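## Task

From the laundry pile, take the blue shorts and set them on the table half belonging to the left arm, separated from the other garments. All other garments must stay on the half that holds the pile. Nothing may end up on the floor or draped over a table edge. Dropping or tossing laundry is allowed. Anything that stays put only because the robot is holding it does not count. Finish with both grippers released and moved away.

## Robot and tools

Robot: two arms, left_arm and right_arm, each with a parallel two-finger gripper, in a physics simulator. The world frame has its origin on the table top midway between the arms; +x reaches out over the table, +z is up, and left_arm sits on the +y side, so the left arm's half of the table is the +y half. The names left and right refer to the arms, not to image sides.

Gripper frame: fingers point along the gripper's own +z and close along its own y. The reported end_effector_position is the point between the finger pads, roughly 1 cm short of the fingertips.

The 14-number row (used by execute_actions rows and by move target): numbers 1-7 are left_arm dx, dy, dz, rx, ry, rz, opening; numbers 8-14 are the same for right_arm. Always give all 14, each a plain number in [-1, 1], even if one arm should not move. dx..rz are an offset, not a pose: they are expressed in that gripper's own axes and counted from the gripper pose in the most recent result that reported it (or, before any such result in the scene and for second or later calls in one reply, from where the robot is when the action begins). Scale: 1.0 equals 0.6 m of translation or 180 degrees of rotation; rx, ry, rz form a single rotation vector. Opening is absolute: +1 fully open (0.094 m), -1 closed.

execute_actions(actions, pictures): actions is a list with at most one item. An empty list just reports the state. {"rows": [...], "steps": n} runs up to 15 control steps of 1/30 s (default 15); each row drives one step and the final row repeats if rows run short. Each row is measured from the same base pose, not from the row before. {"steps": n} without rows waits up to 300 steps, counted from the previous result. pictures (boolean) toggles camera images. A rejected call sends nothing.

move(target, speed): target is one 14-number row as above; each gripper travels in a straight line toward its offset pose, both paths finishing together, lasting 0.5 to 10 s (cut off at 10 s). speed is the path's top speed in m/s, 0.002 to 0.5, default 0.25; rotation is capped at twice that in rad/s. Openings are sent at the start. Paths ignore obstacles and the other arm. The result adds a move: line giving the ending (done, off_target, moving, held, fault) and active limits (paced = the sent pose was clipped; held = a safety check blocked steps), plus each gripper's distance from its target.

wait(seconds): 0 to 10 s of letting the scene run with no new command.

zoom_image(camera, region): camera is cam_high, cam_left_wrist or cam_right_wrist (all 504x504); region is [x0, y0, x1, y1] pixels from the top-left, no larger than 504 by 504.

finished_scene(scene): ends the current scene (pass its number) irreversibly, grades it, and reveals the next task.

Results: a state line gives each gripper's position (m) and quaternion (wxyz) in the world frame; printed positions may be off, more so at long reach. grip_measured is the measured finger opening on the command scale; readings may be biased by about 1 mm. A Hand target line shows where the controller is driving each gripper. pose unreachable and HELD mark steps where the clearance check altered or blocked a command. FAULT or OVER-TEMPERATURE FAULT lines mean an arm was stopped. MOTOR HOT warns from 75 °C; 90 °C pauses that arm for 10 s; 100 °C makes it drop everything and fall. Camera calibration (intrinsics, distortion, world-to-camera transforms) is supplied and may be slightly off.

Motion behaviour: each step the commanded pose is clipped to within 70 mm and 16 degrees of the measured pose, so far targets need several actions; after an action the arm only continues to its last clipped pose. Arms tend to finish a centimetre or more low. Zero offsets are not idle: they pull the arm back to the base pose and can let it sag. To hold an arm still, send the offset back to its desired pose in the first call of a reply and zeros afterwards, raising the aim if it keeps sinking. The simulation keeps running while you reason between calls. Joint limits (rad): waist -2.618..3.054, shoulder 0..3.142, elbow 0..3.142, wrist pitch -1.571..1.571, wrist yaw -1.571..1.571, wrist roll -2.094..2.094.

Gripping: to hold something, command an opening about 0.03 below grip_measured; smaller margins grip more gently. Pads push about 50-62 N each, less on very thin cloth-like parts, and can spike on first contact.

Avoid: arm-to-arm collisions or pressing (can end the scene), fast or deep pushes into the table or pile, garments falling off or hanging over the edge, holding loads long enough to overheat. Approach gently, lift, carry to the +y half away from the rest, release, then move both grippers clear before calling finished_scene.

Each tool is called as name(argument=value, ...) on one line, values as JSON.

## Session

execute_actions(actions=[])

Scene clock: 0.00 s of 6000.00 s.
left_arm: end_effector_position=(+0.3861, +0.2844, +0.4023) grip_measured=+1.000 end_effector_quat_wxyz=(+0.702, -0.015, +0.712, +0.008) | right_arm: end_effector_position=(+0.3745, -0.3190, +0.4145) grip_measured=+1.000 end_effector_quat_wxyz=(+0.714, +0.013, +0.699, -0.017)
Joint positions: left_arm=[-0.012  1.048  1.042 -0.009  0.004 -0.011  0.094] | right_arm=[ 0.001  1.055  1.059  0.017  0.    -0.005  0.094]
Joint velocities: left_arm=[-0.002  0.002 -0.007 -0.066 -0.066 -0.022  0.   ] | right_arm=[-0.012  0.022  0.007 -0.022 -0.007 -0.022  0.   ]
Motor temperatures (°C, as the motors report them): left_arm=[25 27 27 30 27 26] | right_arm=[26 31 26 27 25 28]
Hand target (left_arm): +0.383, +0.284, +0.415; +0.714, -0.016, +0.700, +0.007
Hand target (right_arm): +0.372, -0.319, +0.421; +0.719, +0.013, +0.695, -0.018

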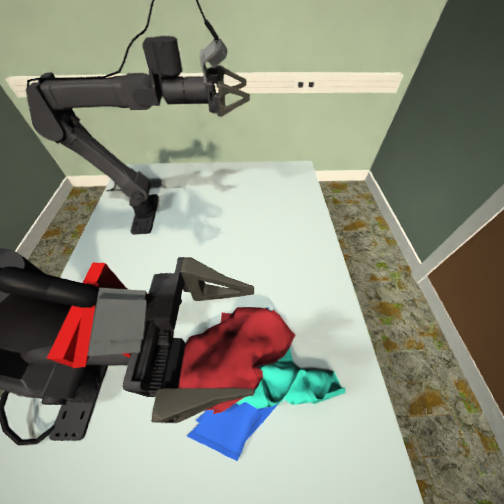

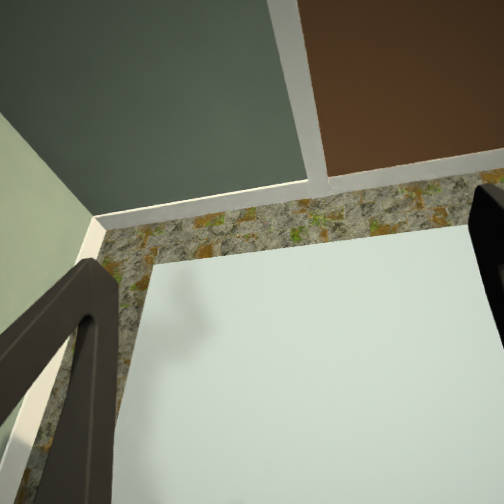

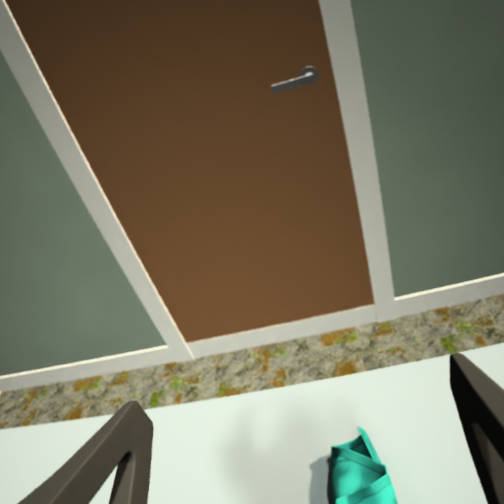

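move(target=[0,0,0,0,0,0,1, 0.4895,-0.21,-0.076,0,0.5,0,1], speed=0.3)

Scene clock: 12.20 s of 6000.00 s.
left_arm: end_effector_position=(+0.3861, +0.2844, +0.4023) grip_measured=+1.000 end_effector_quat_wxyz=(+0.702, -0.015, +0.712, +0.008) | right_arm: end_effector_position=(+0.3269, -0.4395, +0.1081) grip_measured=+1.000 end_effector_quat_wxyz=(+0.006, +0.018, +1.000, +0.003)
Joint positions: left_arm=[-0.012  1.048  1.042 -0.009  0.004 -0.011  0.094] | right_arm=[-0.349  1.909  1.624 -1.277 -0.009 -0.357  0.094]
Joint velocities: left_arm=[-0.012  0.017 -0.017 -0.007 -0.066 -0.037  0.   ] | right_arm=[-0.007  0.012 -0.012 -0.066 -0.051 -0.037  0.   ]
Motor temperatures (°C, as the motors report them): left_arm=[25 27 28 33 27 26] | right_arm=[26 31 27 30 25 28]
Hand target (left_arm): +0.386, +0.284, +0.402; +0.702, -0.015, +0.712, +0.008
Hand target (right_arm): +0.329, -0.446, +0.114; +0.010, +0.019, +1.000, -0.004
Off the commanded pose (left_arm): 0.000 m, 0 deg.
Off the commanded pose (right_arm): 0.014 m, 1 deg.
After step 90, 6.00 s passed at rest.
move: off_target (right_arm)
camera_calibration (this result's frames):
cam_right_wrist: T_world_to_cam=[[-0.31756, -0.945448, -0.0726888, -0.298884], [-0.811822, 0.231462, 0.536069, 0.359287], [-0.490001, 0.229244, -0.841039, 0.466696], [0, 0, 0, 1]] pos_world=[0.425445, -0.472728, 0.178182]

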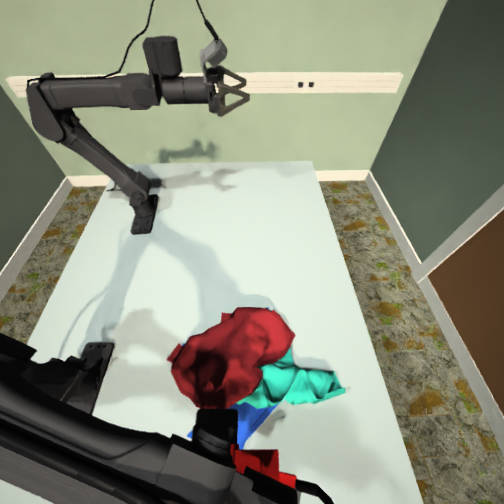

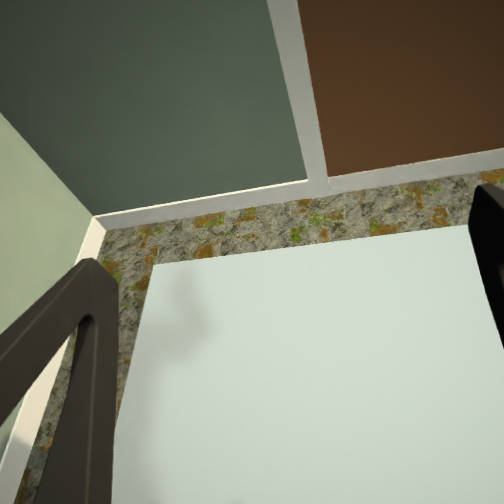

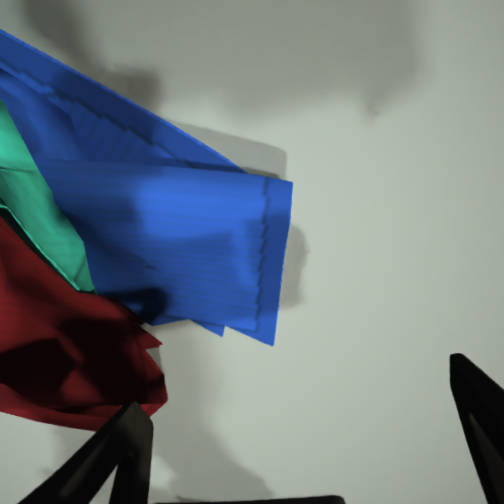

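move(target=[0,0,0,0,0,0,1, 0.018,0.016,0.15,0,0,0,1], speed=0.15)

Scene clock: 21.47 s of 6000.00 s.
left_arm: end_effector_position=(+0.3861, +0.2844, +0.4023) grip_measured=+1.000 end_effector_quat_wxyz=(+0.702, -0.015, +0.712, +0.008) | right_arm: end_effector_position=(+0.3146, -0.4312, +0.0229) grip_measured=+1.000 end_effector_quat_wxyz=(+0.006, +0.019, +1.000, +0.002)
Joint positions: left_arm=[-0.012  1.048  1.042 -0.009  0.004 -0.011  0.094] | right_arm=[-0.34   1.924  1.297 -0.934 -0.009 -0.345  0.094]
Joint velocities: left_arm=[ 0.007 -0.007 -0.012  0.037  0.007 -0.022  0.   ] | right_arm=[-0.012 -0.002 -0.012  0.051  0.037 -0.037  0.   ]
Motor temperatures (°C, as the motors report them): left_arm=[25 27 28 33 27 26] | right_arm=[26 32 28 29 25 28]
Hand target (left_arm): +0.386, +0.284, +0.402; +0.702, -0.015, +0.712, +0.008
Hand target (right_arm): +0.316, -0.428, +0.018; +0.006, +0.018, +1.000, +0.003
Off the commanded pose (left_arm): 0.000 m, 0 deg.
Off the commanded pose (right_arm): 0.006 m, 0 deg.
After step 90, 5.00 s passed at rest.
move: done
camera_calibration (this result's frames):
cam_right_wrist: T_world_to_cam=[[-0.320063, -0.944656, -0.0720025, -0.300074], [-0.811394, 0.23409, 0.535576, 0.394108], [-0.48908, 0.22984, -0.841412, 0.387075], [0, 0, 0, 1]] pos_world=[0.413045, -0.464689, 0.0930088]

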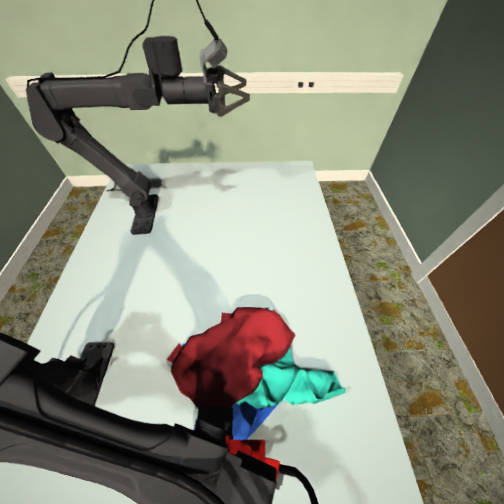

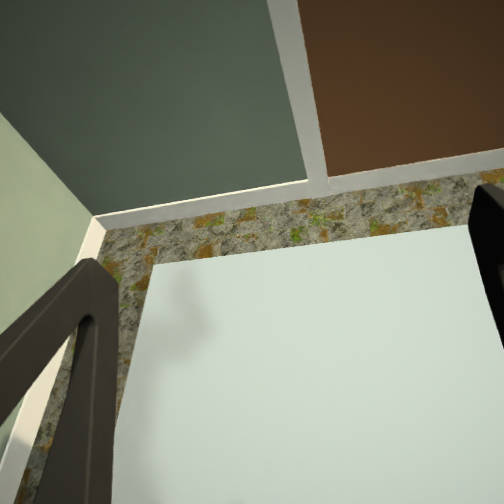

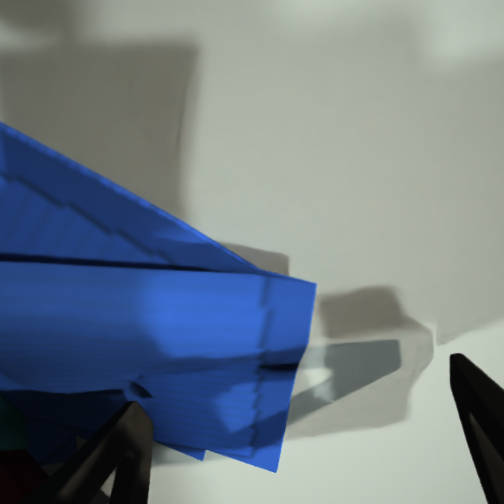

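execute_actions(actions=[{"rows": [[0,0,0,0,0,0,1, 0,0.016,0.008,0,0,0,1],[0,0,0,0,0,0,1, 0,0.016,0.008,0,0,0,1],[0,0,0,0,0,0,1, 0,0.016,0.008,0,0,0,1],[0,0,0,0,0,0,1, 0,0.016,0.008,0,0,0,1],[0,0,0,0,0,0,1, 0,0.016,0.008,0,0,0,1],[0,0,0,0,0,0,1, 0,0.016,0.008,0,0,0,-1]], "steps": 15}], pictures=false)

execute_actions(actions=[{"rows": [[0,0,0,0,0,0,1, 0,0,0,0,0,0,-1]], "steps": 15}])

Scene clock: 32.47 s of 6000.00 s.
left_arm: end_effector_position=(+0.3861, +0.2844, +0.4023) grip_measured=+1.000 end_effector_quat_wxyz=(+0.702, -0.015, +0.712, +0.008) | right_arm: end_effector_position=(+0.3140, -0.4238, +0.0194) grip_measured=-0.993 end_effector_quat_wxyz=(+0.003, +0.019, +1.000, +0.003)
Joint positions: left_arm=[-0.012  1.048  1.042 -0.009  0.004 -0.011  0.094] | right_arm=[-0.32   1.924  1.282 -0.926 -0.008 -0.326  0.   ]
Joint velocities: left_arm=[ 0.007  0.007 -0.012  0.051  0.007  0.037  0.   ] | right_arm=[-0.002 -0.002  0.002 -0.022 -0.022  0.022 -0.003]
Motor temperatures (°C, as the motors report them): left_arm=[25 27 28 34 27 26] | right_arm=[26 32 27 28 25 28]
Hand target (left_arm): +0.386, +0.284, +0.402; +0.702, -0.015, +0.712, +0.008
Hand target (right_arm): +0.315, -0.421, +0.018; +0.006, +0.019, +1.000, +0.002
Off the commanded pose (left_arm): 0.000 m, 0 deg.
Off the commanded pose (right_arm): 0.003 m, 0 deg.
Steps of this call (steps 1 to 90: nothing new was sent; then 7.50 s passed at rest; steps 91 to 105: all 15 steps of this action). Readings (end_effector_position):
91: left_arm (+0.3861, +0.2844, +0.4023) | right_arm (+0.3149, -0.4310, +0.0224)
92: left_arm (+0.3861, +0.2844, +0.4023) | right_arm (+0.3148, -0.4300, +0.0218)
94: left_arm (+0.3861, +0.2844, +0.4023) | right_arm (+0.3141, -0.4267, +0.0203)
98: left_arm (+0.3861, +0.2844, +0.4023) | right_arm (+0.3138, -0.4238, +0.0194)
105: the state above

Scene clock: 32.97 s of 6000.00 s.
left_arm: end_effector_position=(+0.3861, +0.2844, +0.4023) grip_measured=+1.000 end_effector_quat_wxyz=(+0.702, -0.015, +0.712, +0.008) | right_arm: end_effector_position=(+0.3140, -0.4238, +0.0194) grip_measured=-0.995 end_effector_quat_wxyz=(+0.003, +0.019, +1.000, +0.003)
Joint positions: left_arm=[-0.012  1.048  1.042 -0.009  0.004 -0.011  0.094] | right_arm=[-0.32   1.924  1.282 -0.926 -0.008 -0.326  0.   ]
Joint velocities: left_arm=[-0.002  0.002  0.007 -0.022 -0.081  0.066  0.   ] | right_arm=[-0.007  0.002 -0.027 -0.022  0.007 -0.037 -0.   ]
Motor temperatures (°C, as the motors report them): left_arm=[25 27 28 34 27 26] | right_arm=[26 33 27 28 25 28]
Hand target (left_arm): +0.386, +0.284, +0.402; +0.702, -0.015, +0.712, +0.008
Hand target (right_arm): +0.314, -0.424, +0.019; +0.003, +0.019, +1.000, +0.003
Off the commanded pose (left_arm): 0.000 m, 0 deg.
Off the commanded pose (right_arm): 0.000 m, 0 deg.
Steps of this call (steps 1 to 15: all 15 steps of this action). Readings (end_effector_position):
1: left_arm (+0.3861, +0.2844, +0.4023) | right_arm (+0.3140, -0.4238, +0.0194)
2: left_arm (+0.3861, +0.2844, +0.4023) | right_arm (+0.3140, -0.4238, +0.0194)
4: left_arm (+0.3861, +0.2844, +0.4023) | right_arm (+0.3140, -0.4238, +0.0194)
8: left_arm (+0.3861, +0.2844, +0.4023) | right_arm (+0.3140, -0.4238, +0.0194)
15: the state above
camera_calibration (this result's frames):
cam_right_wrist: T_world_to_cam=[[-0.320208, -0.944599, -0.0721044, -0.293464], [-0.807718, 0.232448, 0.541811, 0.391757], [-0.495034, 0.231732, -0.837402, 0.384735], [0, 0, 0, 1]] pos_world=[0.412917, -0.457425, 0.0887593]

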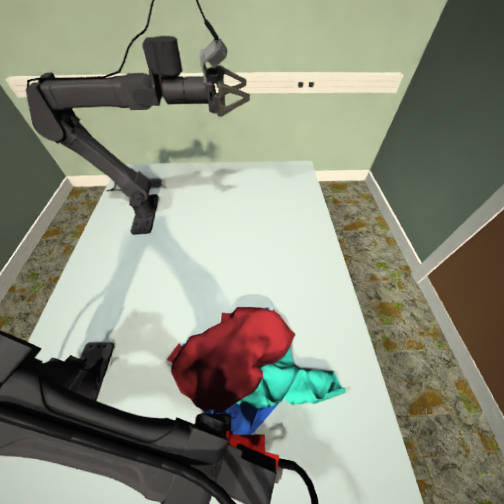

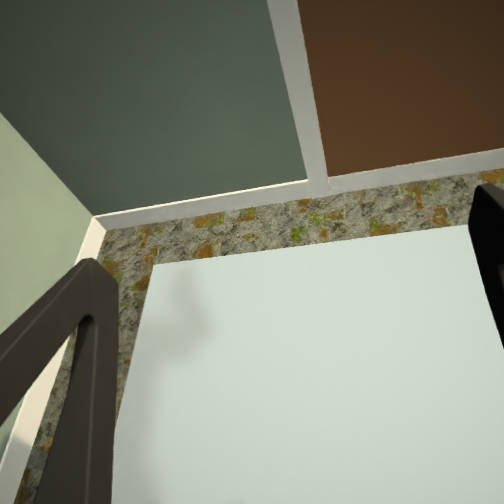

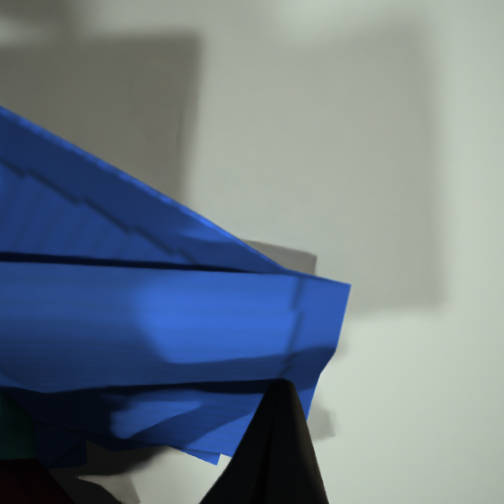

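execute_actions(actions=[{"rows": [[0,0,0,0,0,0,1, 0,0,-0.04,-0.14,0,0,1]], "steps": 15}], pictures=false)

Scene clock: 66.07 s of 6000.00 s.
left_arm: end_effector_position=(+0.3861, +0.2844, +0.4023) grip_measured=+1.000 end_effector_quat_wxyz=(+0.702, -0.015, +0.712, +0.008) | right_arm: end_effector_position=(+0.3082, -0.4334, +0.0345) grip_measured=+1.000 end_effector_quat_wxyz=(+0.003, +0.035, +0.979, +0.199)
Joint positions: left_arm=[-0.012  1.048  1.042 -0.009  0.004 -0.011  0.094] | right_arm=[-0.526  2.075  1.502 -1.205 -0.346 -0.535  0.094]
Joint velocities: left_arm=[-0.017 -0.002 -0.012 -0.022 -0.051 -0.051  0.   ] | right_arm=[ 0.042  0.042 -0.027 -0.242 -0.125 -0.081  0.   ]
Motor temperatures (°C, as the motors report them): left_arm=[25 27 29 35 27 26] | right_arm=[26 33 27 27 25 28]
Hand target (left_arm): +0.386, +0.284, +0.402; +0.702, -0.015, +0.712, +0.008
Hand target (right_arm): +0.313, -0.425, +0.042; +0.008, +0.019, +0.976, +0.219
Off the commanded pose (left_arm): 0.000 m, 0 deg.
Off the commanded pose (right_arm): 0.014 m, 3 deg.
Steps of this call (steps 1 to 90: nothing new was sent; then 29.60 s passed at rest; steps 91 to 105: all 15 steps of this action). Readings (end_effector_position):
91: left_arm (+0.3861, +0.2844, +0.4023) | right_arm (+0.3136, -0.4217, +0.0215)
92: left_arm (+0.3861, +0.2844, +0.4023) | right_arm (+0.3133, -0.4205, +0.0254)
94: left_arm (+0.3861, +0.2844, +0.4023) | right_arm (+0.3159, -0.4315, +0.0352)
98: left_arm (+0.3861, +0.2844, +0.4023) | right_arm (+0.3188, -0.4536, +0.0429)
105: the state above

execute_actions(actions=[{"rows": [[0,0,0,0,0,0,1, -0.0097,0.0067,0.0073,0,0,0,-0.15]], "steps": 15}])

Scene clock: 71.97 s of 6000.00 s.
left_arm: end_effector_position=(+0.3861, +0.2844, +0.4023) grip_measured=+1.000 end_effector_quat_wxyz=(+0.702, -0.015, +0.712, +0.008) | right_arm: end_effector_position=(+0.3097, -0.4283, +0.0349) grip_measured=-0.148 end_effector_quat_wxyz=(+0.000, +0.038, +0.978, +0.203)
Joint positions: left_arm=[-0.012  1.048  1.042 -0.009  0.004 -0.011  0.094] | right_arm=[-0.514  2.076  1.502 -1.209 -0.353 -0.519  0.04 ]
Joint velocities: left_arm=[-0.012 -0.007 -0.012 -0.037 -0.022 -0.037  0.   ] | right_arm=[ 0.007 -0.017 -0.012  0.037  0.022  0.037 -0.001]
Motor temperatures (°C, as the motors report them): left_arm=[25 27 29 35 27 26] | right_arm=[26 34 28 27 25 28]
Hand target (left_arm): +0.386, +0.284, +0.402; +0.702, -0.015, +0.712, +0.008
Hand target (right_arm): +0.314, -0.428, +0.032; +0.003, +0.035, +0.979, +0.199
Off the commanded pose (left_arm): 0.000 m, 0 deg.
Off the commanded pose (right_arm): 0.006 m, 1 deg.
Steps of this call (steps 1 to 90: nothing new was sent; then 2.40 s passed at rest; steps 91 to 105: all 15 steps of this action). Readings (end_effector_position):
91: left_arm (+0.3861, +0.2844, +0.4023) | right_arm (+0.3048, -0.4272, +0.0368)
92: left_arm (+0.3861, +0.2844, +0.4023) | right_arm (+0.3056, -0.4276, +0.0364)
94: left_arm (+0.3861, +0.2844, +0.4023) | right_arm (+0.3074, -0.4277, +0.0358)
98: left_arm (+0.3861, +0.2844, +0.4023) | right_arm (+0.3092, -0.4276, +0.0352)
105: the state above
camera_calibration (this result's frames):
cam_right_wrist: T_world_to_cam=[[-0.35321, -0.828384, -0.434768, -0.225328], [-0.803961, 0.0311128, 0.593867, 0.291712], [-0.478423, 0.559296, -0.676978, 0.526229], [0, 0, 0, 1]] pos_world=[0.406697, -0.490052, 0.0850416]

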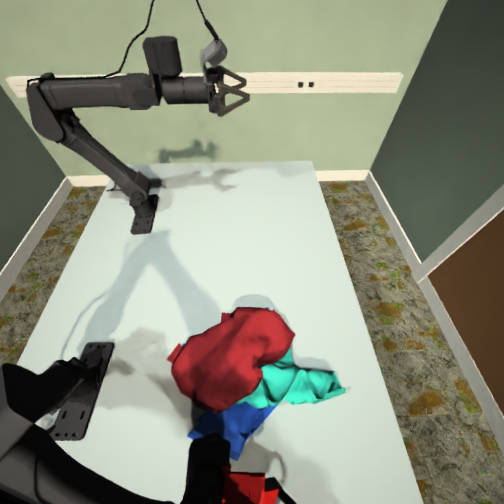

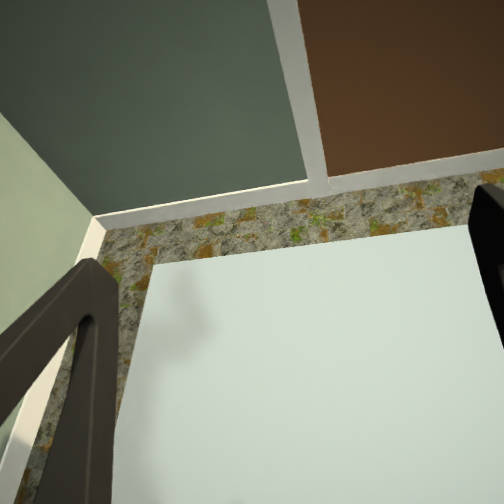

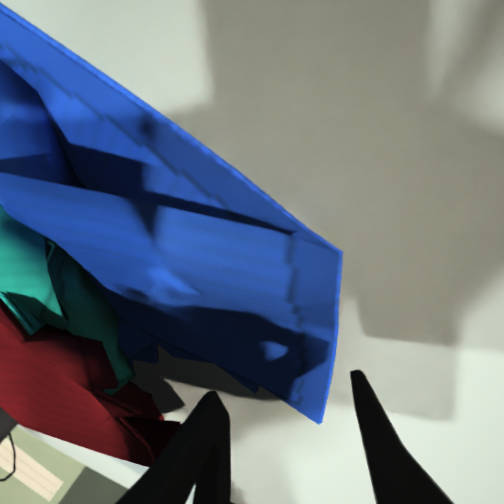

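execute_actions(actions=[{"rows": [[0,0,0,0,0,0,1, -0.02,-0.0047,0.0107,0,0,0,-0.15],[0,0,0,0,0,0,1, -0.02,-0.0047,0.0107,0,0,0,-0.15],[0,0,0,0,0,0,1, -0.02,-0.0047,0.0107,0,0,0,-0.15],[0,0,0,0,0,0,1, -0.02,-0.0047,0.0107,0,0,0,-0.15],[0,0,0,0,0,0,1, -0.02,-0.0047,0.0107,0,0,0,-0.15],[0,0,0,0,0,0,1, -0.02,-0.006,0.013,0,0,0,-0.3],[0,0,0,0,0,0,1, -0.02,-0.007,0.016,0,0,0,-0.45],[0,0,0,0,0,0,1, -0.02,-0.008,0.019,0,0,0,-0.6],[0,0,0,0,0,0,1, -0.02,-0.009,0.022,0,0,0,-0.75],[0,0,0,0,0,0,1, -0.02,-0.010,0.025,0,0,0,-0.9],[0,0,0,0,0,0,1, -0.02,-0.010,0.025,0,0,0,-1]], "steps": 15}], pictures=false)

execute_actions(actions=[{"rows": [[0,0,0,0,0,0,1, 0,0,0,0,0,0,-1]], "steps": 12}])

Scene clock: 84.43 s of 6000.00 s.
left_arm: end_effector_position=(+0.3861, +0.2844, +0.4023) grip_measured=+1.000 end_effector_quat_wxyz=(+0.702, -0.015, +0.712, +0.008) | right_arm: end_effector_position=(+0.3155, -0.4301, +0.0225) grip_measured=-0.994 end_effector_quat_wxyz=(-0.004, +0.042, +0.978, +0.204)
Joint positions: left_arm=[-0.012  1.048  1.042 -0.009  0.004 -0.011  0.094] | right_arm=[-0.509  2.119  1.516 -1.185 -0.352 -0.507  0.   ]
Joint velocities: left_arm=[-0.002 -0.002 -0.002 -0.022  0.007 -0.022  0.   ] | right_arm=[-0.002  0.007 -0.027  0.037  0.007 -0.007  0.001]
Motor temperatures (°C, as the motors report them): left_arm=[25 27 29 36 27 26] | right_arm=[26 34 27 27 25 28]
Hand target (left_arm): +0.386, +0.284, +0.402; +0.702, -0.015, +0.712, +0.008
Hand target (right_arm): +0.321, -0.428, +0.018; +0.000, +0.038, +0.978, +0.203
Off the commanded pose (left_arm): 0.000 m, 0 deg.
Off the commanded pose (right_arm): 0.007 m, 1 deg.
Steps of this call (steps 1 to 90: nothing new was sent; then 8.97 s passed at rest; steps 91 to 105: all 15 steps of this action). Readings (end_effector_position):
91: left_arm (+0.3861, +0.2844, +0.4023) | right_arm (+0.3101, -0.4286, +0.0343)
92: left_arm (+0.3861, +0.2844, +0.4023) | right_arm (+0.3111, -0.4291, +0.0334)
94: left_arm (+0.3861, +0.2844, +0.4023) | right_arm (+0.3125, -0.4293, +0.0301)
98: left_arm (+0.3861, +0.2844, +0.4023) | right_arm (+0.3121, -0.4282, +0.0250)
105: the state above

Scene clock: 84.83 s of 6000.00 s.
left_arm: end_effector_position=(+0.3861, +0.2844, +0.4023) grip_measured=+1.000 end_effector_quat_wxyz=(+0.702, -0.015, +0.712, +0.008) | right_arm: end_effector_position=(+0.3155, -0.4301, +0.0225) grip_measured=-0.995 end_effector_quat_wxyz=(-0.004, +0.042, +0.978, +0.204)
Joint positions: left_arm=[-0.012  1.048  1.042 -0.009  0.004 -0.011  0.094] | right_arm=[-0.509  2.119  1.516 -1.185 -0.352 -0.507  0.   ]
Joint velocities: left_arm=[-0.012 -0.002  0.002 -0.051  0.037 -0.022  0.   ] | right_arm=[-0.007  0.007  0.002 -0.051  0.007  0.066  0.001]
Motor temperatures (°C, as the motors report them): left_arm=[25 27 29 36 27 26] | right_arm=[26 34 27 27 25 28]
Hand target (left_arm): +0.386, +0.284, +0.402; +0.702, -0.015, +0.712, +0.008
Hand target (right_arm): +0.315, -0.430, +0.023; -0.004, +0.042, +0.978, +0.204
Off the commanded pose (left_arm): 0.000 m, 0 deg.
Off the commanded pose (right_arm): 0.000 m, 0 deg.
Steps of this call (steps 1 to 12: all 12 steps of this action). Readings (end_effector_position):
1: left_arm (+0.3861, +0.2844, +0.4023) | right_arm (+0.3155, -0.4301, +0.0225)
2: left_arm (+0.3861, +0.2844, +0.4023) | right_arm (+0.3155, -0.4301, +0.0225)
4: left_arm (+0.3861, +0.2844, +0.4023) | right_arm (+0.3155, -0.4301, +0.0225)
8: left_arm (+0.3861, +0.2844, +0.4023) | right_arm (+0.3155, -0.4301, +0.0225)
12: the state above
camera_calibration (this result's frames):
cam_right_wrist: T_world_to_cam=[[-0.361987, -0.825411, -0.433199, -0.226124], [-0.798204, 0.0344231, 0.601402, 0.303229], [-0.481492, 0.563481, -0.671308, 0.524256], [0, 0, 0, 1]] pos_world=[0.41261, -0.492492, 0.0716173]

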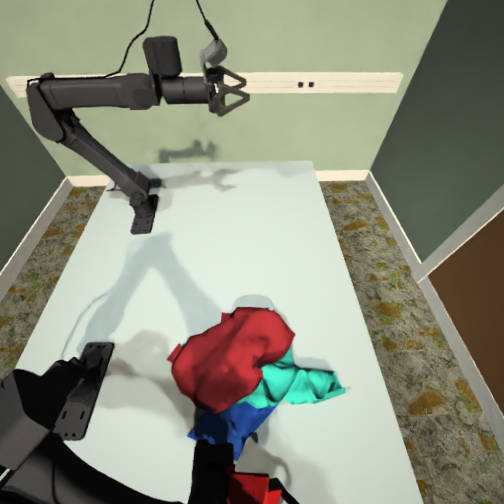

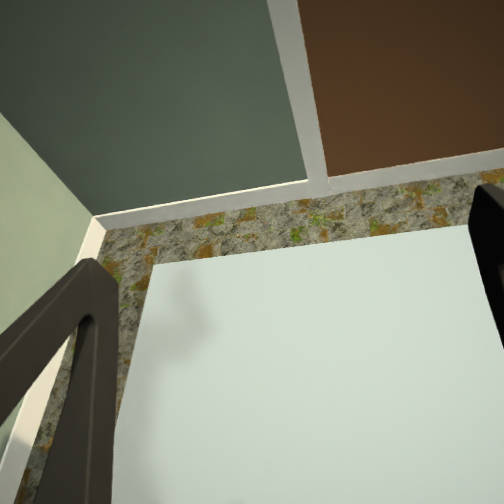

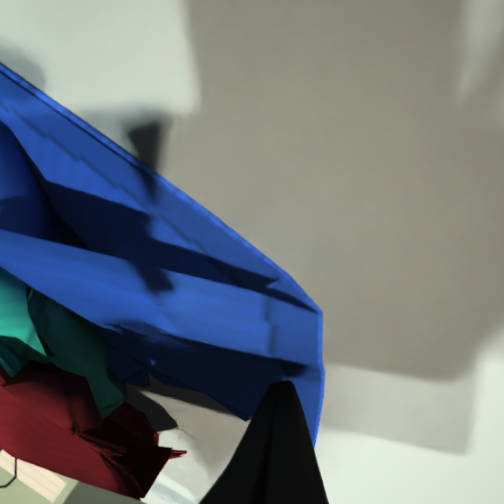

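execute_actions(actions=[{"rows": [[0,0,0,0,0,0,1, 0,0.03,-0.08,0,0,0,1]], "steps": 15}])

Scene clock: 90.17 s of 6000.00 s.
left_arm: end_effector_position=(+0.3861, +0.2844, +0.4023) grip_measured=+1.000 end_effector_quat_wxyz=(+0.702, -0.015, +0.712, +0.008) | right_arm: end_effector_position=(+0.3167, -0.4314, +0.0662) grip_measured=+1.000 end_effector_quat_wxyz=(-0.009, +0.043, +0.978, +0.206)
Joint positions: left_arm=[-0.012  1.048  1.042 -0.009  0.004 -0.011  0.094] | right_arm=[-0.509  2.088  1.646 -1.357 -0.349 -0.507  0.094]
Joint velocities: left_arm=[-0.007  0.002 -0.017  0.051 -0.022 -0.007  0.   ] | right_arm=[-0.007 -0.012  0.002 -0.081 -0.007 -0.095  0.   ]
Motor temperatures (°C, as the motors report them): left_arm=[25 27 29 36 27 26] | right_arm=[26 34 27 27 25 28]
Hand target (left_arm): +0.386, +0.284, +0.402; +0.702, -0.015, +0.712, +0.008
Hand target (right_arm): +0.317, -0.433, +0.074; -0.004, +0.042, +0.978, +0.204
Off the commanded pose (left_arm): 0.000 m, 0 deg.
Off the commanded pose (right_arm): 0.008 m, 1 deg.
Steps of this call (steps 1 to 90: nothing new was sent; then 1.83 s passed at rest; steps 91 to 105: all 15 steps of this action). Readings (end_effector_position):
91: left_arm (+0.3861, +0.2844, +0.4023) | right_arm (+0.3150, -0.4301, +0.0261)
92: left_arm (+0.3861, +0.2844, +0.4023) | right_arm (+0.3140, -0.4298, +0.0310)
94: left_arm (+0.3861, +0.2844, +0.4023) | right_arm (+0.3179, -0.4321, +0.0454)
98: left_arm (+0.3861, +0.2844, +0.4023) | right_arm (+0.3229, -0.4352, +0.0637)
105: the state above
camera_calibration (this result's frames):
cam_right_wrist: T_world_to_cam=[[-0.366026, -0.824155, -0.432197, -0.206074], [-0.791892, 0.0318962, 0.609828, 0.274339], [-0.488807, 0.565466, -0.664316, 0.557561], [0, 0, 0, 1]] pos_world=[0.414358, -0.493869, 0.114033]

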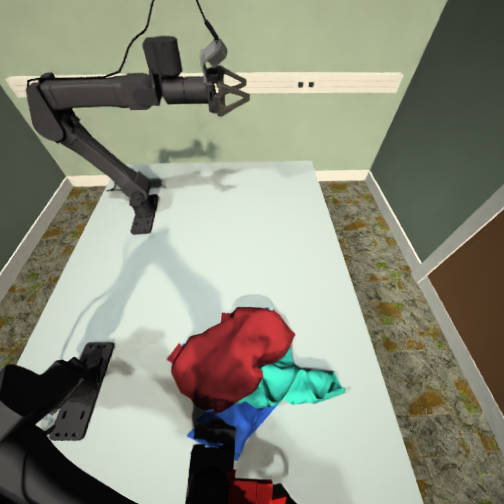

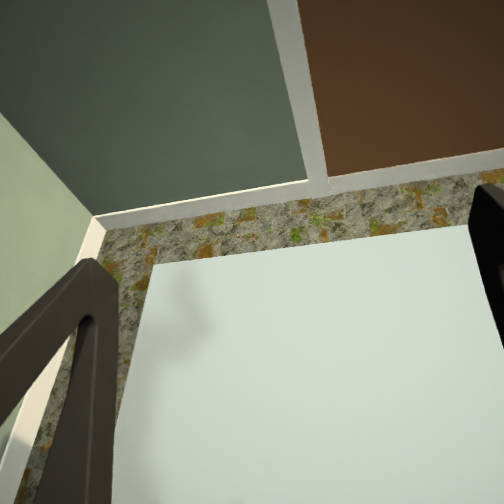

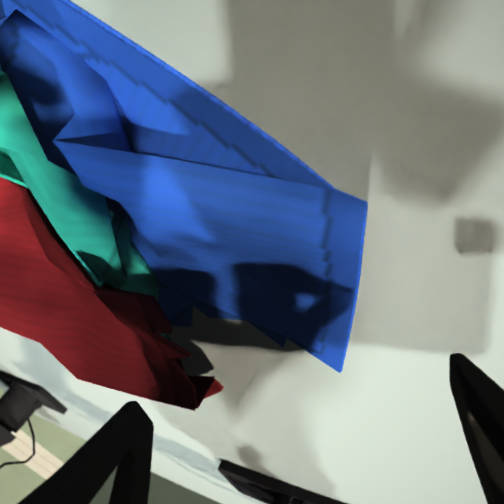

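move(target=[0,0,0,0,0,0,1, -0.006,0.283,0.026,0.133,0,0,1], speed=0.25)

Scene clock: 110.70 s of 6000.00 s.
left_arm: end_effector_position=(+0.3861, +0.2844, +0.4023) grip_measured=+1.000 end_effector_quat_wxyz=(+0.702, -0.015, +0.712, +0.008) | right_arm: end_effector_position=(+0.3340, -0.2631, +0.1194) grip_measured=+1.000 end_effector_quat_wxyz=(-0.021, +0.033, +0.999, +0.012)
Joint positions: left_arm=[-0.012  1.048  1.042 -0.009  0.004 -0.011  0.094] | right_arm=[ 0.144  1.887  1.639 -1.361 -0.029  0.164  0.094]
Joint velocities: left_arm=[-0.002  0.007 -0.017 -0.007  0.007  0.051  0.   ] | right_arm=[-0.012  0.002 -0.007 -0.066 -0.037  0.037  0.   ]
Motor temperatures (°C, as the motors report them): left_arm=[25 27 29 36 27 26] | right_arm=[26 35 28 27 25 28]
Hand target (left_arm): +0.386, +0.284, +0.402; +0.702, -0.015, +0.712, +0.008
Hand target (right_arm): +0.338, -0.267, +0.123; -0.017, +0.039, +0.999, +0.005
Off the commanded pose (left_arm): 0.000 m, 0 deg.
Off the commanded pose (right_arm): 0.008 m, 2 deg.
After step 90, 16.00 s passed at rest.
move: done
camera_calibration (this result's frames):
cam_right_wrist: T_world_to_cam=[[-0.348675, -0.934408, -0.0728486, -0.115777], [-0.774915, 0.243692, 0.583198, 0.303404], [-0.527193, 0.259798, -0.809057, 0.455934], [0, 0, 0, 1]] pos_world=[0.435109, -0.300571, 0.183497]

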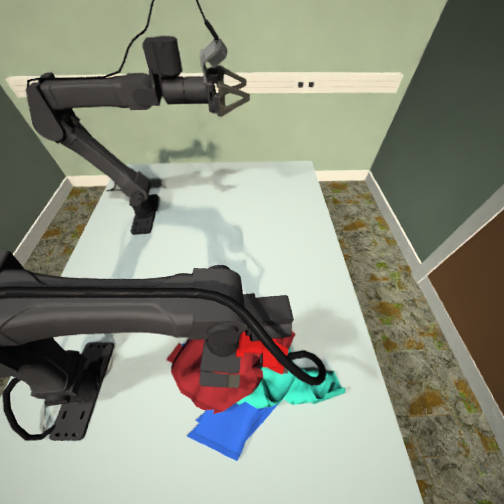

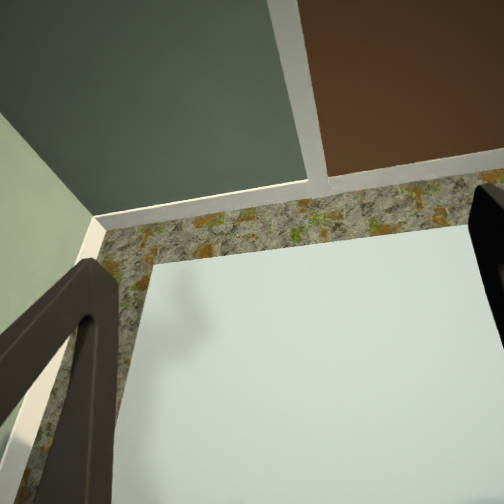

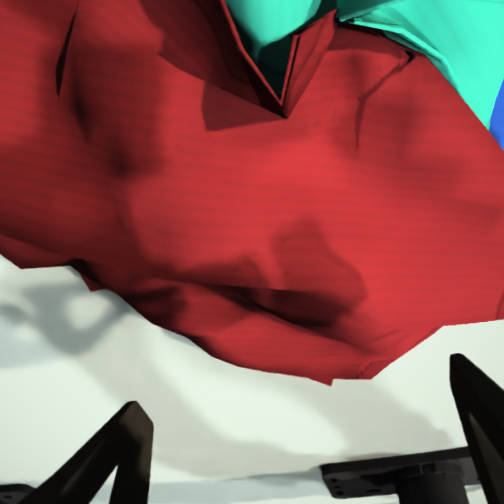

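move(target=[0,0,0,0,0,0,1, -0.033,-0.02,0.158,0,0,0,1], speed=0.15)

execute_actions(actions=[{"rows": [[0,0,0,0,0,0,1, 0,0,0,0,0,0,-1]], "steps": 15}], pictures=false)

execute_actions(actions=[{"rows": [[0,0,0,0,0,0,1, 0,0,0,0,0,0,-1]], "steps": 10}], pictures=false)

Scene clock: 122.07 s of 6000.00 s.
left_arm: end_effector_position=(+0.3861, +0.2844, +0.4023) grip_measured=+1.000 end_effector_quat_wxyz=(+0.702, -0.015, +0.712, +0.008) | right_arm: end_effector_position=(+0.3440, -0.2713, +0.0281) grip_measured=+1.000 end_effector_quat_wxyz=(-0.025, +0.032, +0.999, +0.011)
Joint positions: left_arm=[-0.012  1.048  1.042 -0.009  0.004 -0.011  0.094] | right_arm=[ 0.119  1.992  1.415 -1.042 -0.027  0.138  0.094]
Joint velocities: left_arm=[-0.007  0.012  0.007 -0.037  0.007 -0.022  0.   ] | right_arm=[0.007 0.002 0.002 0.007 0.022 0.022 0.   ]
Motor temperatures (°C, as the motors report them): left_arm=[25 27 29 36 27 26] | right_arm=[26 34 28 26 25 28]
Hand target (left_arm): +0.386, +0.284, +0.402; +0.702, -0.015, +0.712, +0.008
Hand target (right_arm): +0.347, -0.275, +0.023; -0.021, +0.033, +0.999, +0.011
Off the commanded pose (left_arm): 0.000 m, 0 deg.
Off the commanded pose (right_arm): 0.007 m, 1 deg.
After step 90, 7.13 s passed at rest.
move: done
camera_calibration (this result's frames):
cam_right_wrist: T_world_to_cam=[[-0.348266, -0.934872, -0.0687453, -0.126948], [-0.769608, 0.243289, 0.590351, 0.364249], [-0.535177, 0.258506, -0.804214, 0.391712], [0, 0, 0, 1]] pos_world=[0.445753, -0.308557, 0.0912588]

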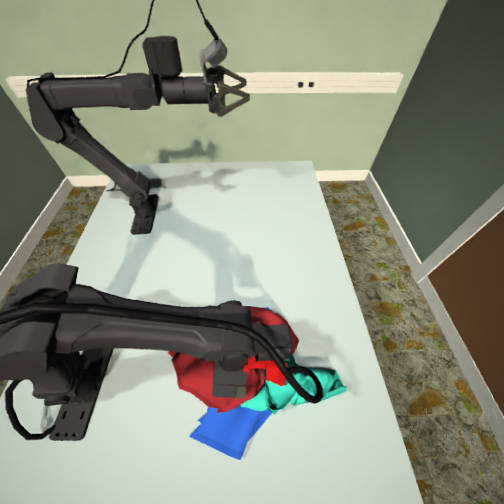

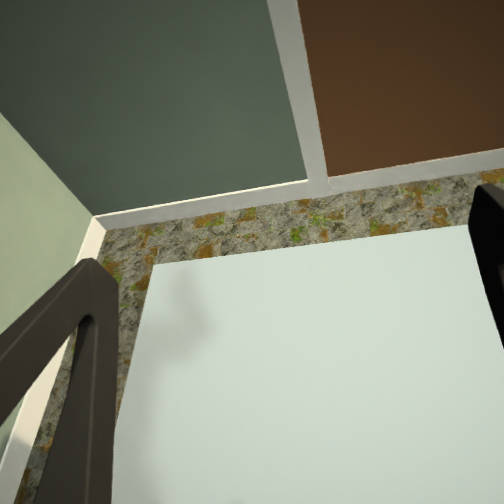

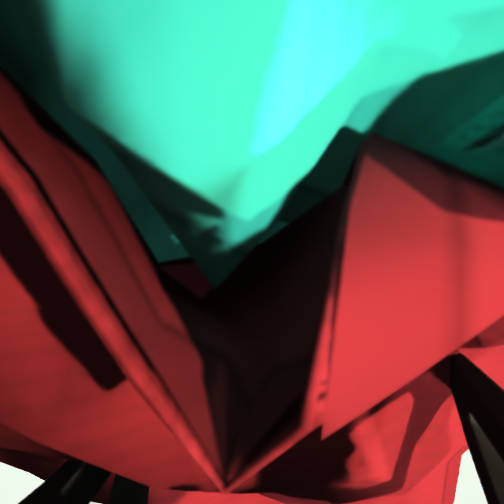

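Scene clock: 122.57 s of 6000.00 s.
left_arm: end_effector_position=(+0.3861, +0.2844, +0.4023) grip_measured=+1.000 end_effector_quat_wxyz=(+0.702, -0.015, +0.712, +0.008) | right_arm: end_effector_position=(+0.3436, -0.2701, +0.0282) grip_measured=-0.940 end_effector_quat_wxyz=(-0.026, +0.032, +0.999, +0.014)
Joint positions: left_arm=[-0.012  1.048  1.042 -0.009  0.004 -0.011  0.094] | right_arm=[ 0.119  1.992  1.415 -1.043 -0.034  0.138  0.003]
Joint velocities: left_arm=[-0.007 -0.022  0.002  0.007 -0.037 -0.037  0.   ] | right_arm=[-0.007  0.002 -0.002  0.051  0.007 -0.007  0.001]
Motor temperatures (°C, as the motors report them): left_arm=[25 27 29 36 27 26] | right_arm=[26 34 28 26 25 28]
Hand target (left_arm): +0.386, +0.284, +0.402; +0.702, -0.015, +0.712, +0.008
Hand target (right_arm): +0.344, -0.271, +0.028; -0.025, +0.032, +0.999, +0.011
Off the commanded pose (left_arm): 0.000 m, 0 deg.
Off the commanded pose (right_arm): 0.001 m, 0 deg.
Steps of this call (steps 1 to 15: all 15 steps of this action). Readings (end_effector_position):
1: left_arm (+0.3861, +0.2844, +0.4023) | right_arm (+0.3441, -0.2713, +0.0281)
2: left_arm (+0.3861, +0.2844, +0.4023) | right_arm (+0.3441, -0.2713, +0.0281)
4: left_arm (+0.3861, +0.2844, +0.4023) | right_arm (+0.3441, -0.2713, +0.0281)
8: left_arm (+0.3861, +0.2844, +0.4023) | right_arm (+0.3436, -0.2704, +0.0282)
15: the state above

Scene clock: 122.90 s of 6000.00 s.
left_arm: end_effector_position=(+0.3861, +0.2844, +0.4023) grip_measured=+1.000 end_effector_quat_wxyz=(+0.702, -0.015, +0.712, +0.008) | right_arm: end_effector_position=(+0.3436, -0.2698, +0.0282) grip_measured=-0.940 end_effector_quat_wxyz=(-0.026, +0.032, +0.999, +0.015)
Joint positions: left_arm=[-0.012  1.048  1.042 -0.009  0.004 -0.011  0.094] | right_arm=[ 0.119  1.992  1.415 -1.043 -0.036  0.138  0.003]
Joint velocities: left_arm=[ 0.002  0.002 -0.007  0.037  0.066 -0.007  0.   ] | right_arm=[ 0.002  0.007 -0.002  0.007 -0.081 -0.007 -0.   ]
Motor temperatures (°C, as the motors report them): left_arm=[25 27 29 36 27 26] | right_arm=[26 34 28 26 25 28]
Hand target (left_arm): +0.386, +0.284, +0.402; +0.702, -0.015, +0.712, +0.008
Hand target (right_arm): +0.344, -0.270, +0.028; -0.026, +0.032, +0.999, +0.015
Off the commanded pose (left_arm): 0.000 m, 0 deg.
Off the commanded pose (right_arm): 0.000 m, 0 deg.
Steps of this call (steps 1 to 10: all 10 steps of this action). Readings (end_effector_position):
1: left_arm (+0.3861, +0.2844, +0.4023) | right_arm (+0.3436, -0.2700, +0.0282)
2: left_arm (+0.3861, +0.2844, +0.4023) | right_arm (+0.3436, -0.2698, +0.0282)
4: left_arm (+0.3861, +0.2844, +0.4023) | right_arm (+0.3436, -0.2698, +0.0282)
8: left_arm (+0.3861, +0.2844, +0.4023) | right_arm (+0.3436, -0.2698, +0.0282)
10: the state above

move(target=[0,0,0,0,0,0,1, -0.02,0,-0.47,0,-0.1,0,-1], speed=0.2)

Scene clock: 128.00 s of 6000.00 s.
left_arm: end_effector_position=(+0.3861, +0.2844, +0.4023) grip_measured=+1.000 end_effector_quat_wxyz=(+0.702, -0.015, +0.712, +0.008) | right_arm: end_effector_position=(+0.3770, -0.2724, +0.3014) grip_measured=-0.940 end_effector_quat_wxyz=(+0.213, +0.030, +0.976, +0.026)
Joint positions: left_arm=[-0.012  1.048  1.042 -0.009  0.004 -0.011  0.094] | right_arm=[ 0.119  1.805  2.21  -1.544 -0.008  0.138  0.003]
Joint velocities: left_arm=[ 0.002  0.002 -0.007  0.037 -0.007  0.007  0.   ] | right_arm=[-0.007  0.027  0.002  0.022 -0.037 -0.007 -0.   ]
Motor temperatures (°C, as the motors report them): left_arm=[25 27 29 36 27 26] | right_arm=[26 34 28 26 25 28]
Hand target (left_arm): +0.386, +0.284, +0.402; +0.702, -0.015, +0.712, +0.008
Hand target (right_arm): +0.375, -0.279, +0.311; +0.224, +0.034, +0.974, +0.019
Off the commanded pose (left_arm): 0.000 m, 0 deg.
Off the commanded pose (right_arm): 0.013 m, 10 deg.
joint sent to its limit (right arm) — the command would take joint 4 (wrist pitch) past its lower limit, so that joint was sent only as far as its limit.
move: off_target (right_arm)
camera_calibration (this result's frames):
cam_right_wrist: T_world_to_cam=[[-0.277059, -0.931154, -0.237044, -0.072789], [-0.95528, 0.240407, 0.172175, 0.423868], [-0.103334, 0.274146, -0.95612, 0.516636], [0, 0, 0, 1]] pos_world=[0.438132, -0.311312, 0.403732]

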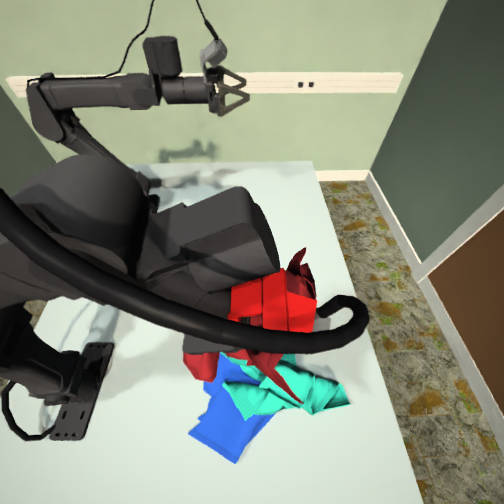

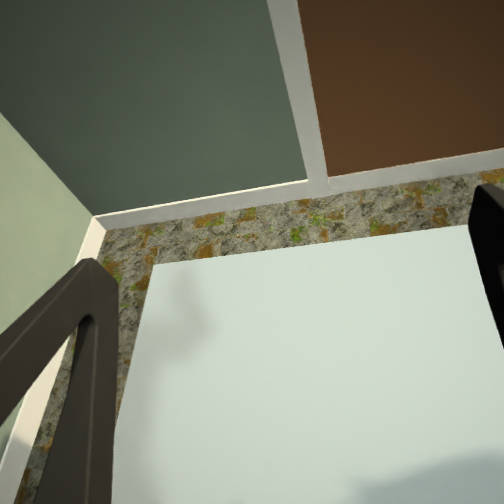

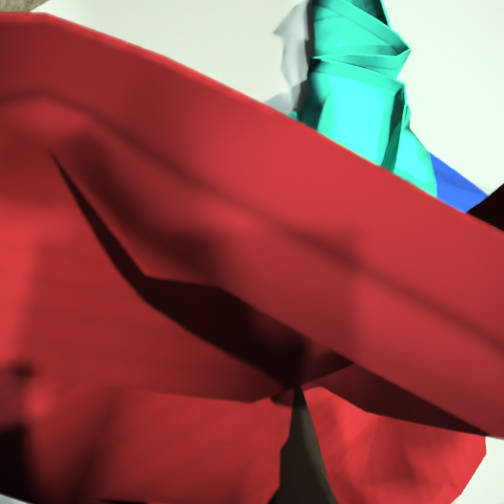

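move(target=[0,0,0,0,0,0,1, -0.15,0.087,0.163,0,0,0,-1], speed=0.25)

execute_actions(actions=[{"rows": [[0,0,0,0,0,0,1, 0,0,0,0,0,0,1]], "steps": 15}], pictures=false)

move(target=[0,0,0,0,0,0,1, 0.1,-0.2,-0.25,0,0,0,1], speed=0.25)

Scene clock: 139.17 s of 6000.00 s.
left_arm: end_effector_position=(+0.3861, +0.2844, +0.4023) grip_measured=+1.000 end_effector_quat_wxyz=(+0.702, -0.015, +0.712, +0.008) | right_arm: end_effector_position=(+0.5010, -0.2237, +0.2394) grip_measured=-0.940 end_effector_quat_wxyz=(+0.227, +0.029, +0.973, +0.036)
Joint positions: left_arm=[-0.012  1.048  1.042 -0.009  0.004 -0.011  0.094] | right_arm=[ 0.203  2.364  2.8   -1.544  0.014  0.214  0.003]
Joint velocities: left_arm=[ 0.007 -0.007  0.007  0.081  0.022 -0.007  0.   ] | right_arm=[ 0.002  0.007 -0.002 -0.051 -0.037 -0.007  0.   ]
Motor temperatures (°C, as the motors report them): left_arm=[25 27 29 36 27 26] | right_arm=[26 34 28 27 25 28]
Hand target (left_arm): +0.386, +0.284, +0.402; +0.702, -0.015, +0.712, +0.008
Hand target (right_arm): +0.500, -0.223, +0.249; +0.238, +0.030, +0.970, +0.032
Off the commanded pose (left_arm): 0.000 m, 0 deg.
Off the commanded pose (right_arm): 0.014 m, 2 deg.
joint sent to its limit (right arm) — the command would take joint 4 (wrist pitch) past its lower limit, so that joint was sent only as far as its limit.
move: off_target (right_arm)
camera_calibration (this result's frames):
cam_right_wrist: T_world_to_cam=[[-0.264109, -0.92863, -0.260564, -0.00808179], [-0.961416, 0.231915, 0.147967, 0.548237], [-0.076978, 0.28959, -0.95405, 0.446619], [0, 0, 0, 1]] pos_world=[0.55933, -0.263986, 0.34287]

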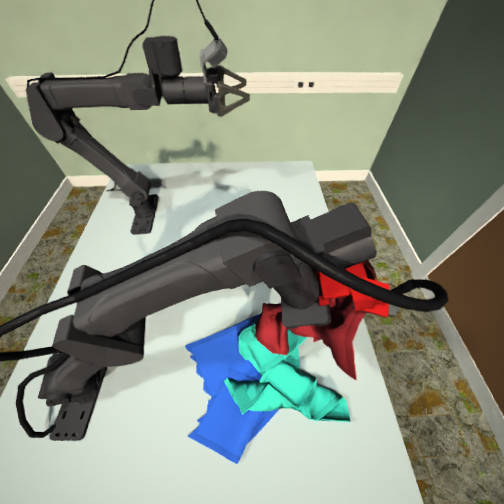

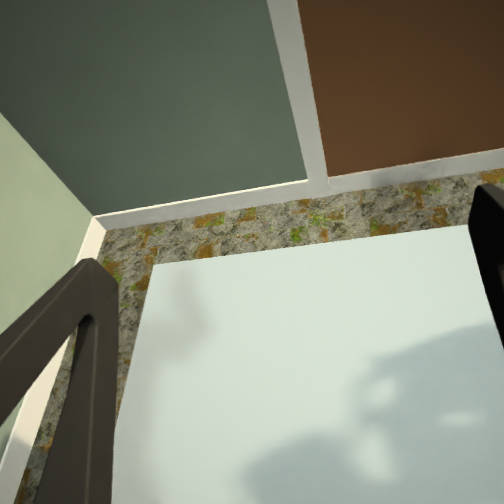

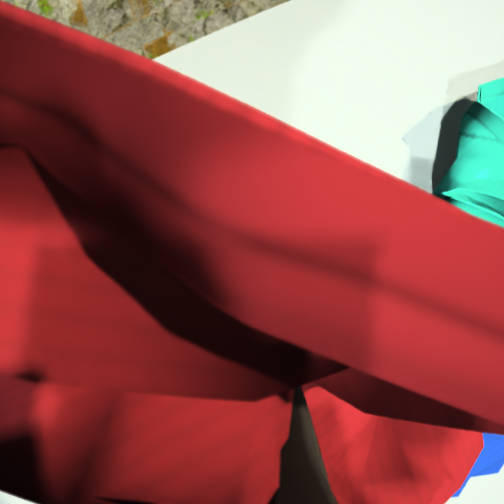

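Scene clock: 139.67 s of 6000.00 s.
left_arm: end_effector_position=(+0.3861, +0.2844, +0.4023) grip_measured=+1.000 end_effector_quat_wxyz=(+0.702, -0.015, +0.712, +0.008) | right_arm: end_effector_position=(+0.5010, -0.2237, +0.2394) grip_measured=+1.000 end_effector_quat_wxyz=(+0.227, +0.029, +0.973, +0.036)
Joint positions: left_arm=[-0.012  1.048  1.042 -0.009  0.004 -0.011  0.094] | right_arm=[ 0.203  2.364  2.8   -1.544  0.014  0.214  0.094]
Joint velocities: left_arm=[ 0.012 -0.017 -0.007 -0.022  0.051  0.066  0.   ] | right_arm=[-0.002  0.007 -0.007  0.051  0.007 -0.037  0.   ]
Motor temperatures (°C, as the motors report them): left_arm=[25 27 29 36 27 26] | right_arm=[26 34 28 27 25 28]
Hand target (left_arm): +0.386, +0.284, +0.402; +0.702, -0.015, +0.712, +0.008
Hand target (right_arm): +0.501, -0.224, +0.239; +0.227, +0.029, +0.973, +0.036
Off the commanded pose (left_arm): 0.000 m, 0 deg.
Off the commanded pose (right_arm): 0.000 m, 0 deg.
Steps of this call (steps 1 to 15: all 15 steps of this action). Readings (end_effector_position):
1: left_arm (+0.3861, +0.2844, +0.4023) | right_arm (+0.5010, -0.2237, +0.2394)
2: left_arm (+0.3861, +0.2844, +0.4023) | right_arm (+0.5010, -0.2237, +0.2394)
4: left_arm (+0.3861, +0.2844, +0.4023) | right_arm (+0.5010, -0.2237, +0.2394)
8: left_arm (+0.3861, +0.2844, +0.4023) | right_arm (+0.5010, -0.2237, +0.2394)
15: the state above

Scene clock: 141.30 s of 6000.00 s.
left_arm: end_effector_position=(+0.3861, +0.2844, +0.4023) grip_measured=+1.000 end_effector_quat_wxyz=(+0.702, -0.015, +0.712, +0.008) | right_arm: end_effector_position=(+0.3818, -0.3506, +0.3401) grip_measured=+1.000 end_effector_quat_wxyz=(+0.276, +0.036, +0.960, +0.023)
Joint positions: left_arm=[-0.012  1.048  1.042 -0.009  0.004 -0.011  0.094] | right_arm=[-0.132  1.807  2.336 -1.549 -0.117 -0.068  0.094]
Joint velocities: left_arm=[-0.007  0.012 -0.002  0.081  0.066  0.022  0.   ] | right_arm=[-0.002 -0.007 -0.002 -0.007  0.007 -0.022  0.   ]
Motor temperatures (°C, as the motors report them): left_arm=[25 27 29 36 27 26] | right_arm=[26 35 28 27 25 28]
Hand target (left_arm): +0.386, +0.284, +0.402; +0.702, -0.015, +0.712, +0.008
Hand target (right_arm): +0.378, -0.349, +0.341; +0.276, +0.030, +0.960, +0.027
Off the commanded pose (left_arm): 0.000 m, 0 deg.
Off the commanded pose (right_arm): 0.007 m, 6 deg.
joint sent to its limit (right arm) — the command would take joint 4 (wrist pitch) past its lower limit, so that joint was sent only as far as its limit.
move: off_target (right_arm)
camera_calibration (this result's frames):
cam_right_wrist: T_world_to_cam=[[-0.25978, -0.928506, -0.265312, -0.131195], [-0.965281, 0.257455, 0.0441422, 0.493895], [0.0273196, 0.267568, -0.963152, 0.525781], [0, 0, 0, 1]] pos_world=[0.428302, -0.389653, 0.449798]

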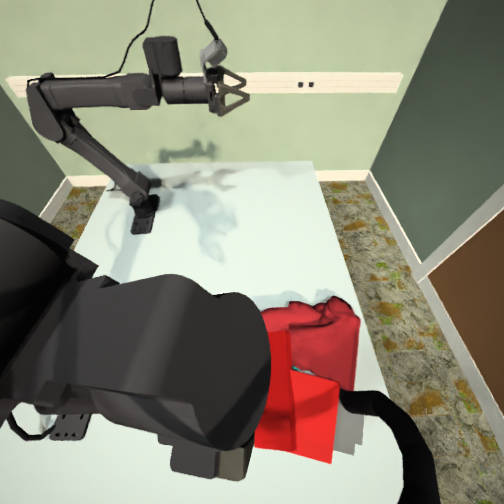

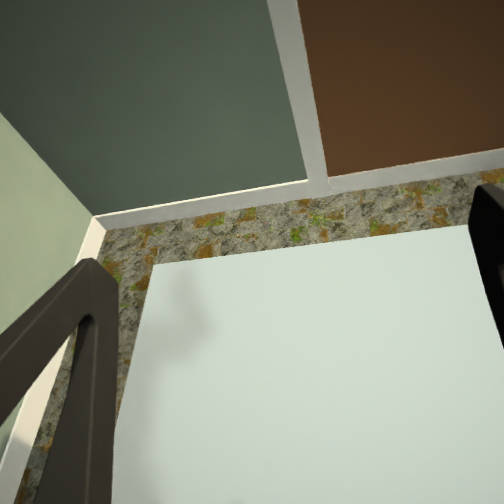

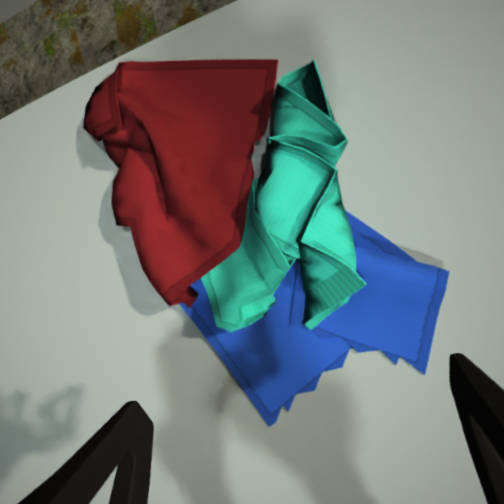

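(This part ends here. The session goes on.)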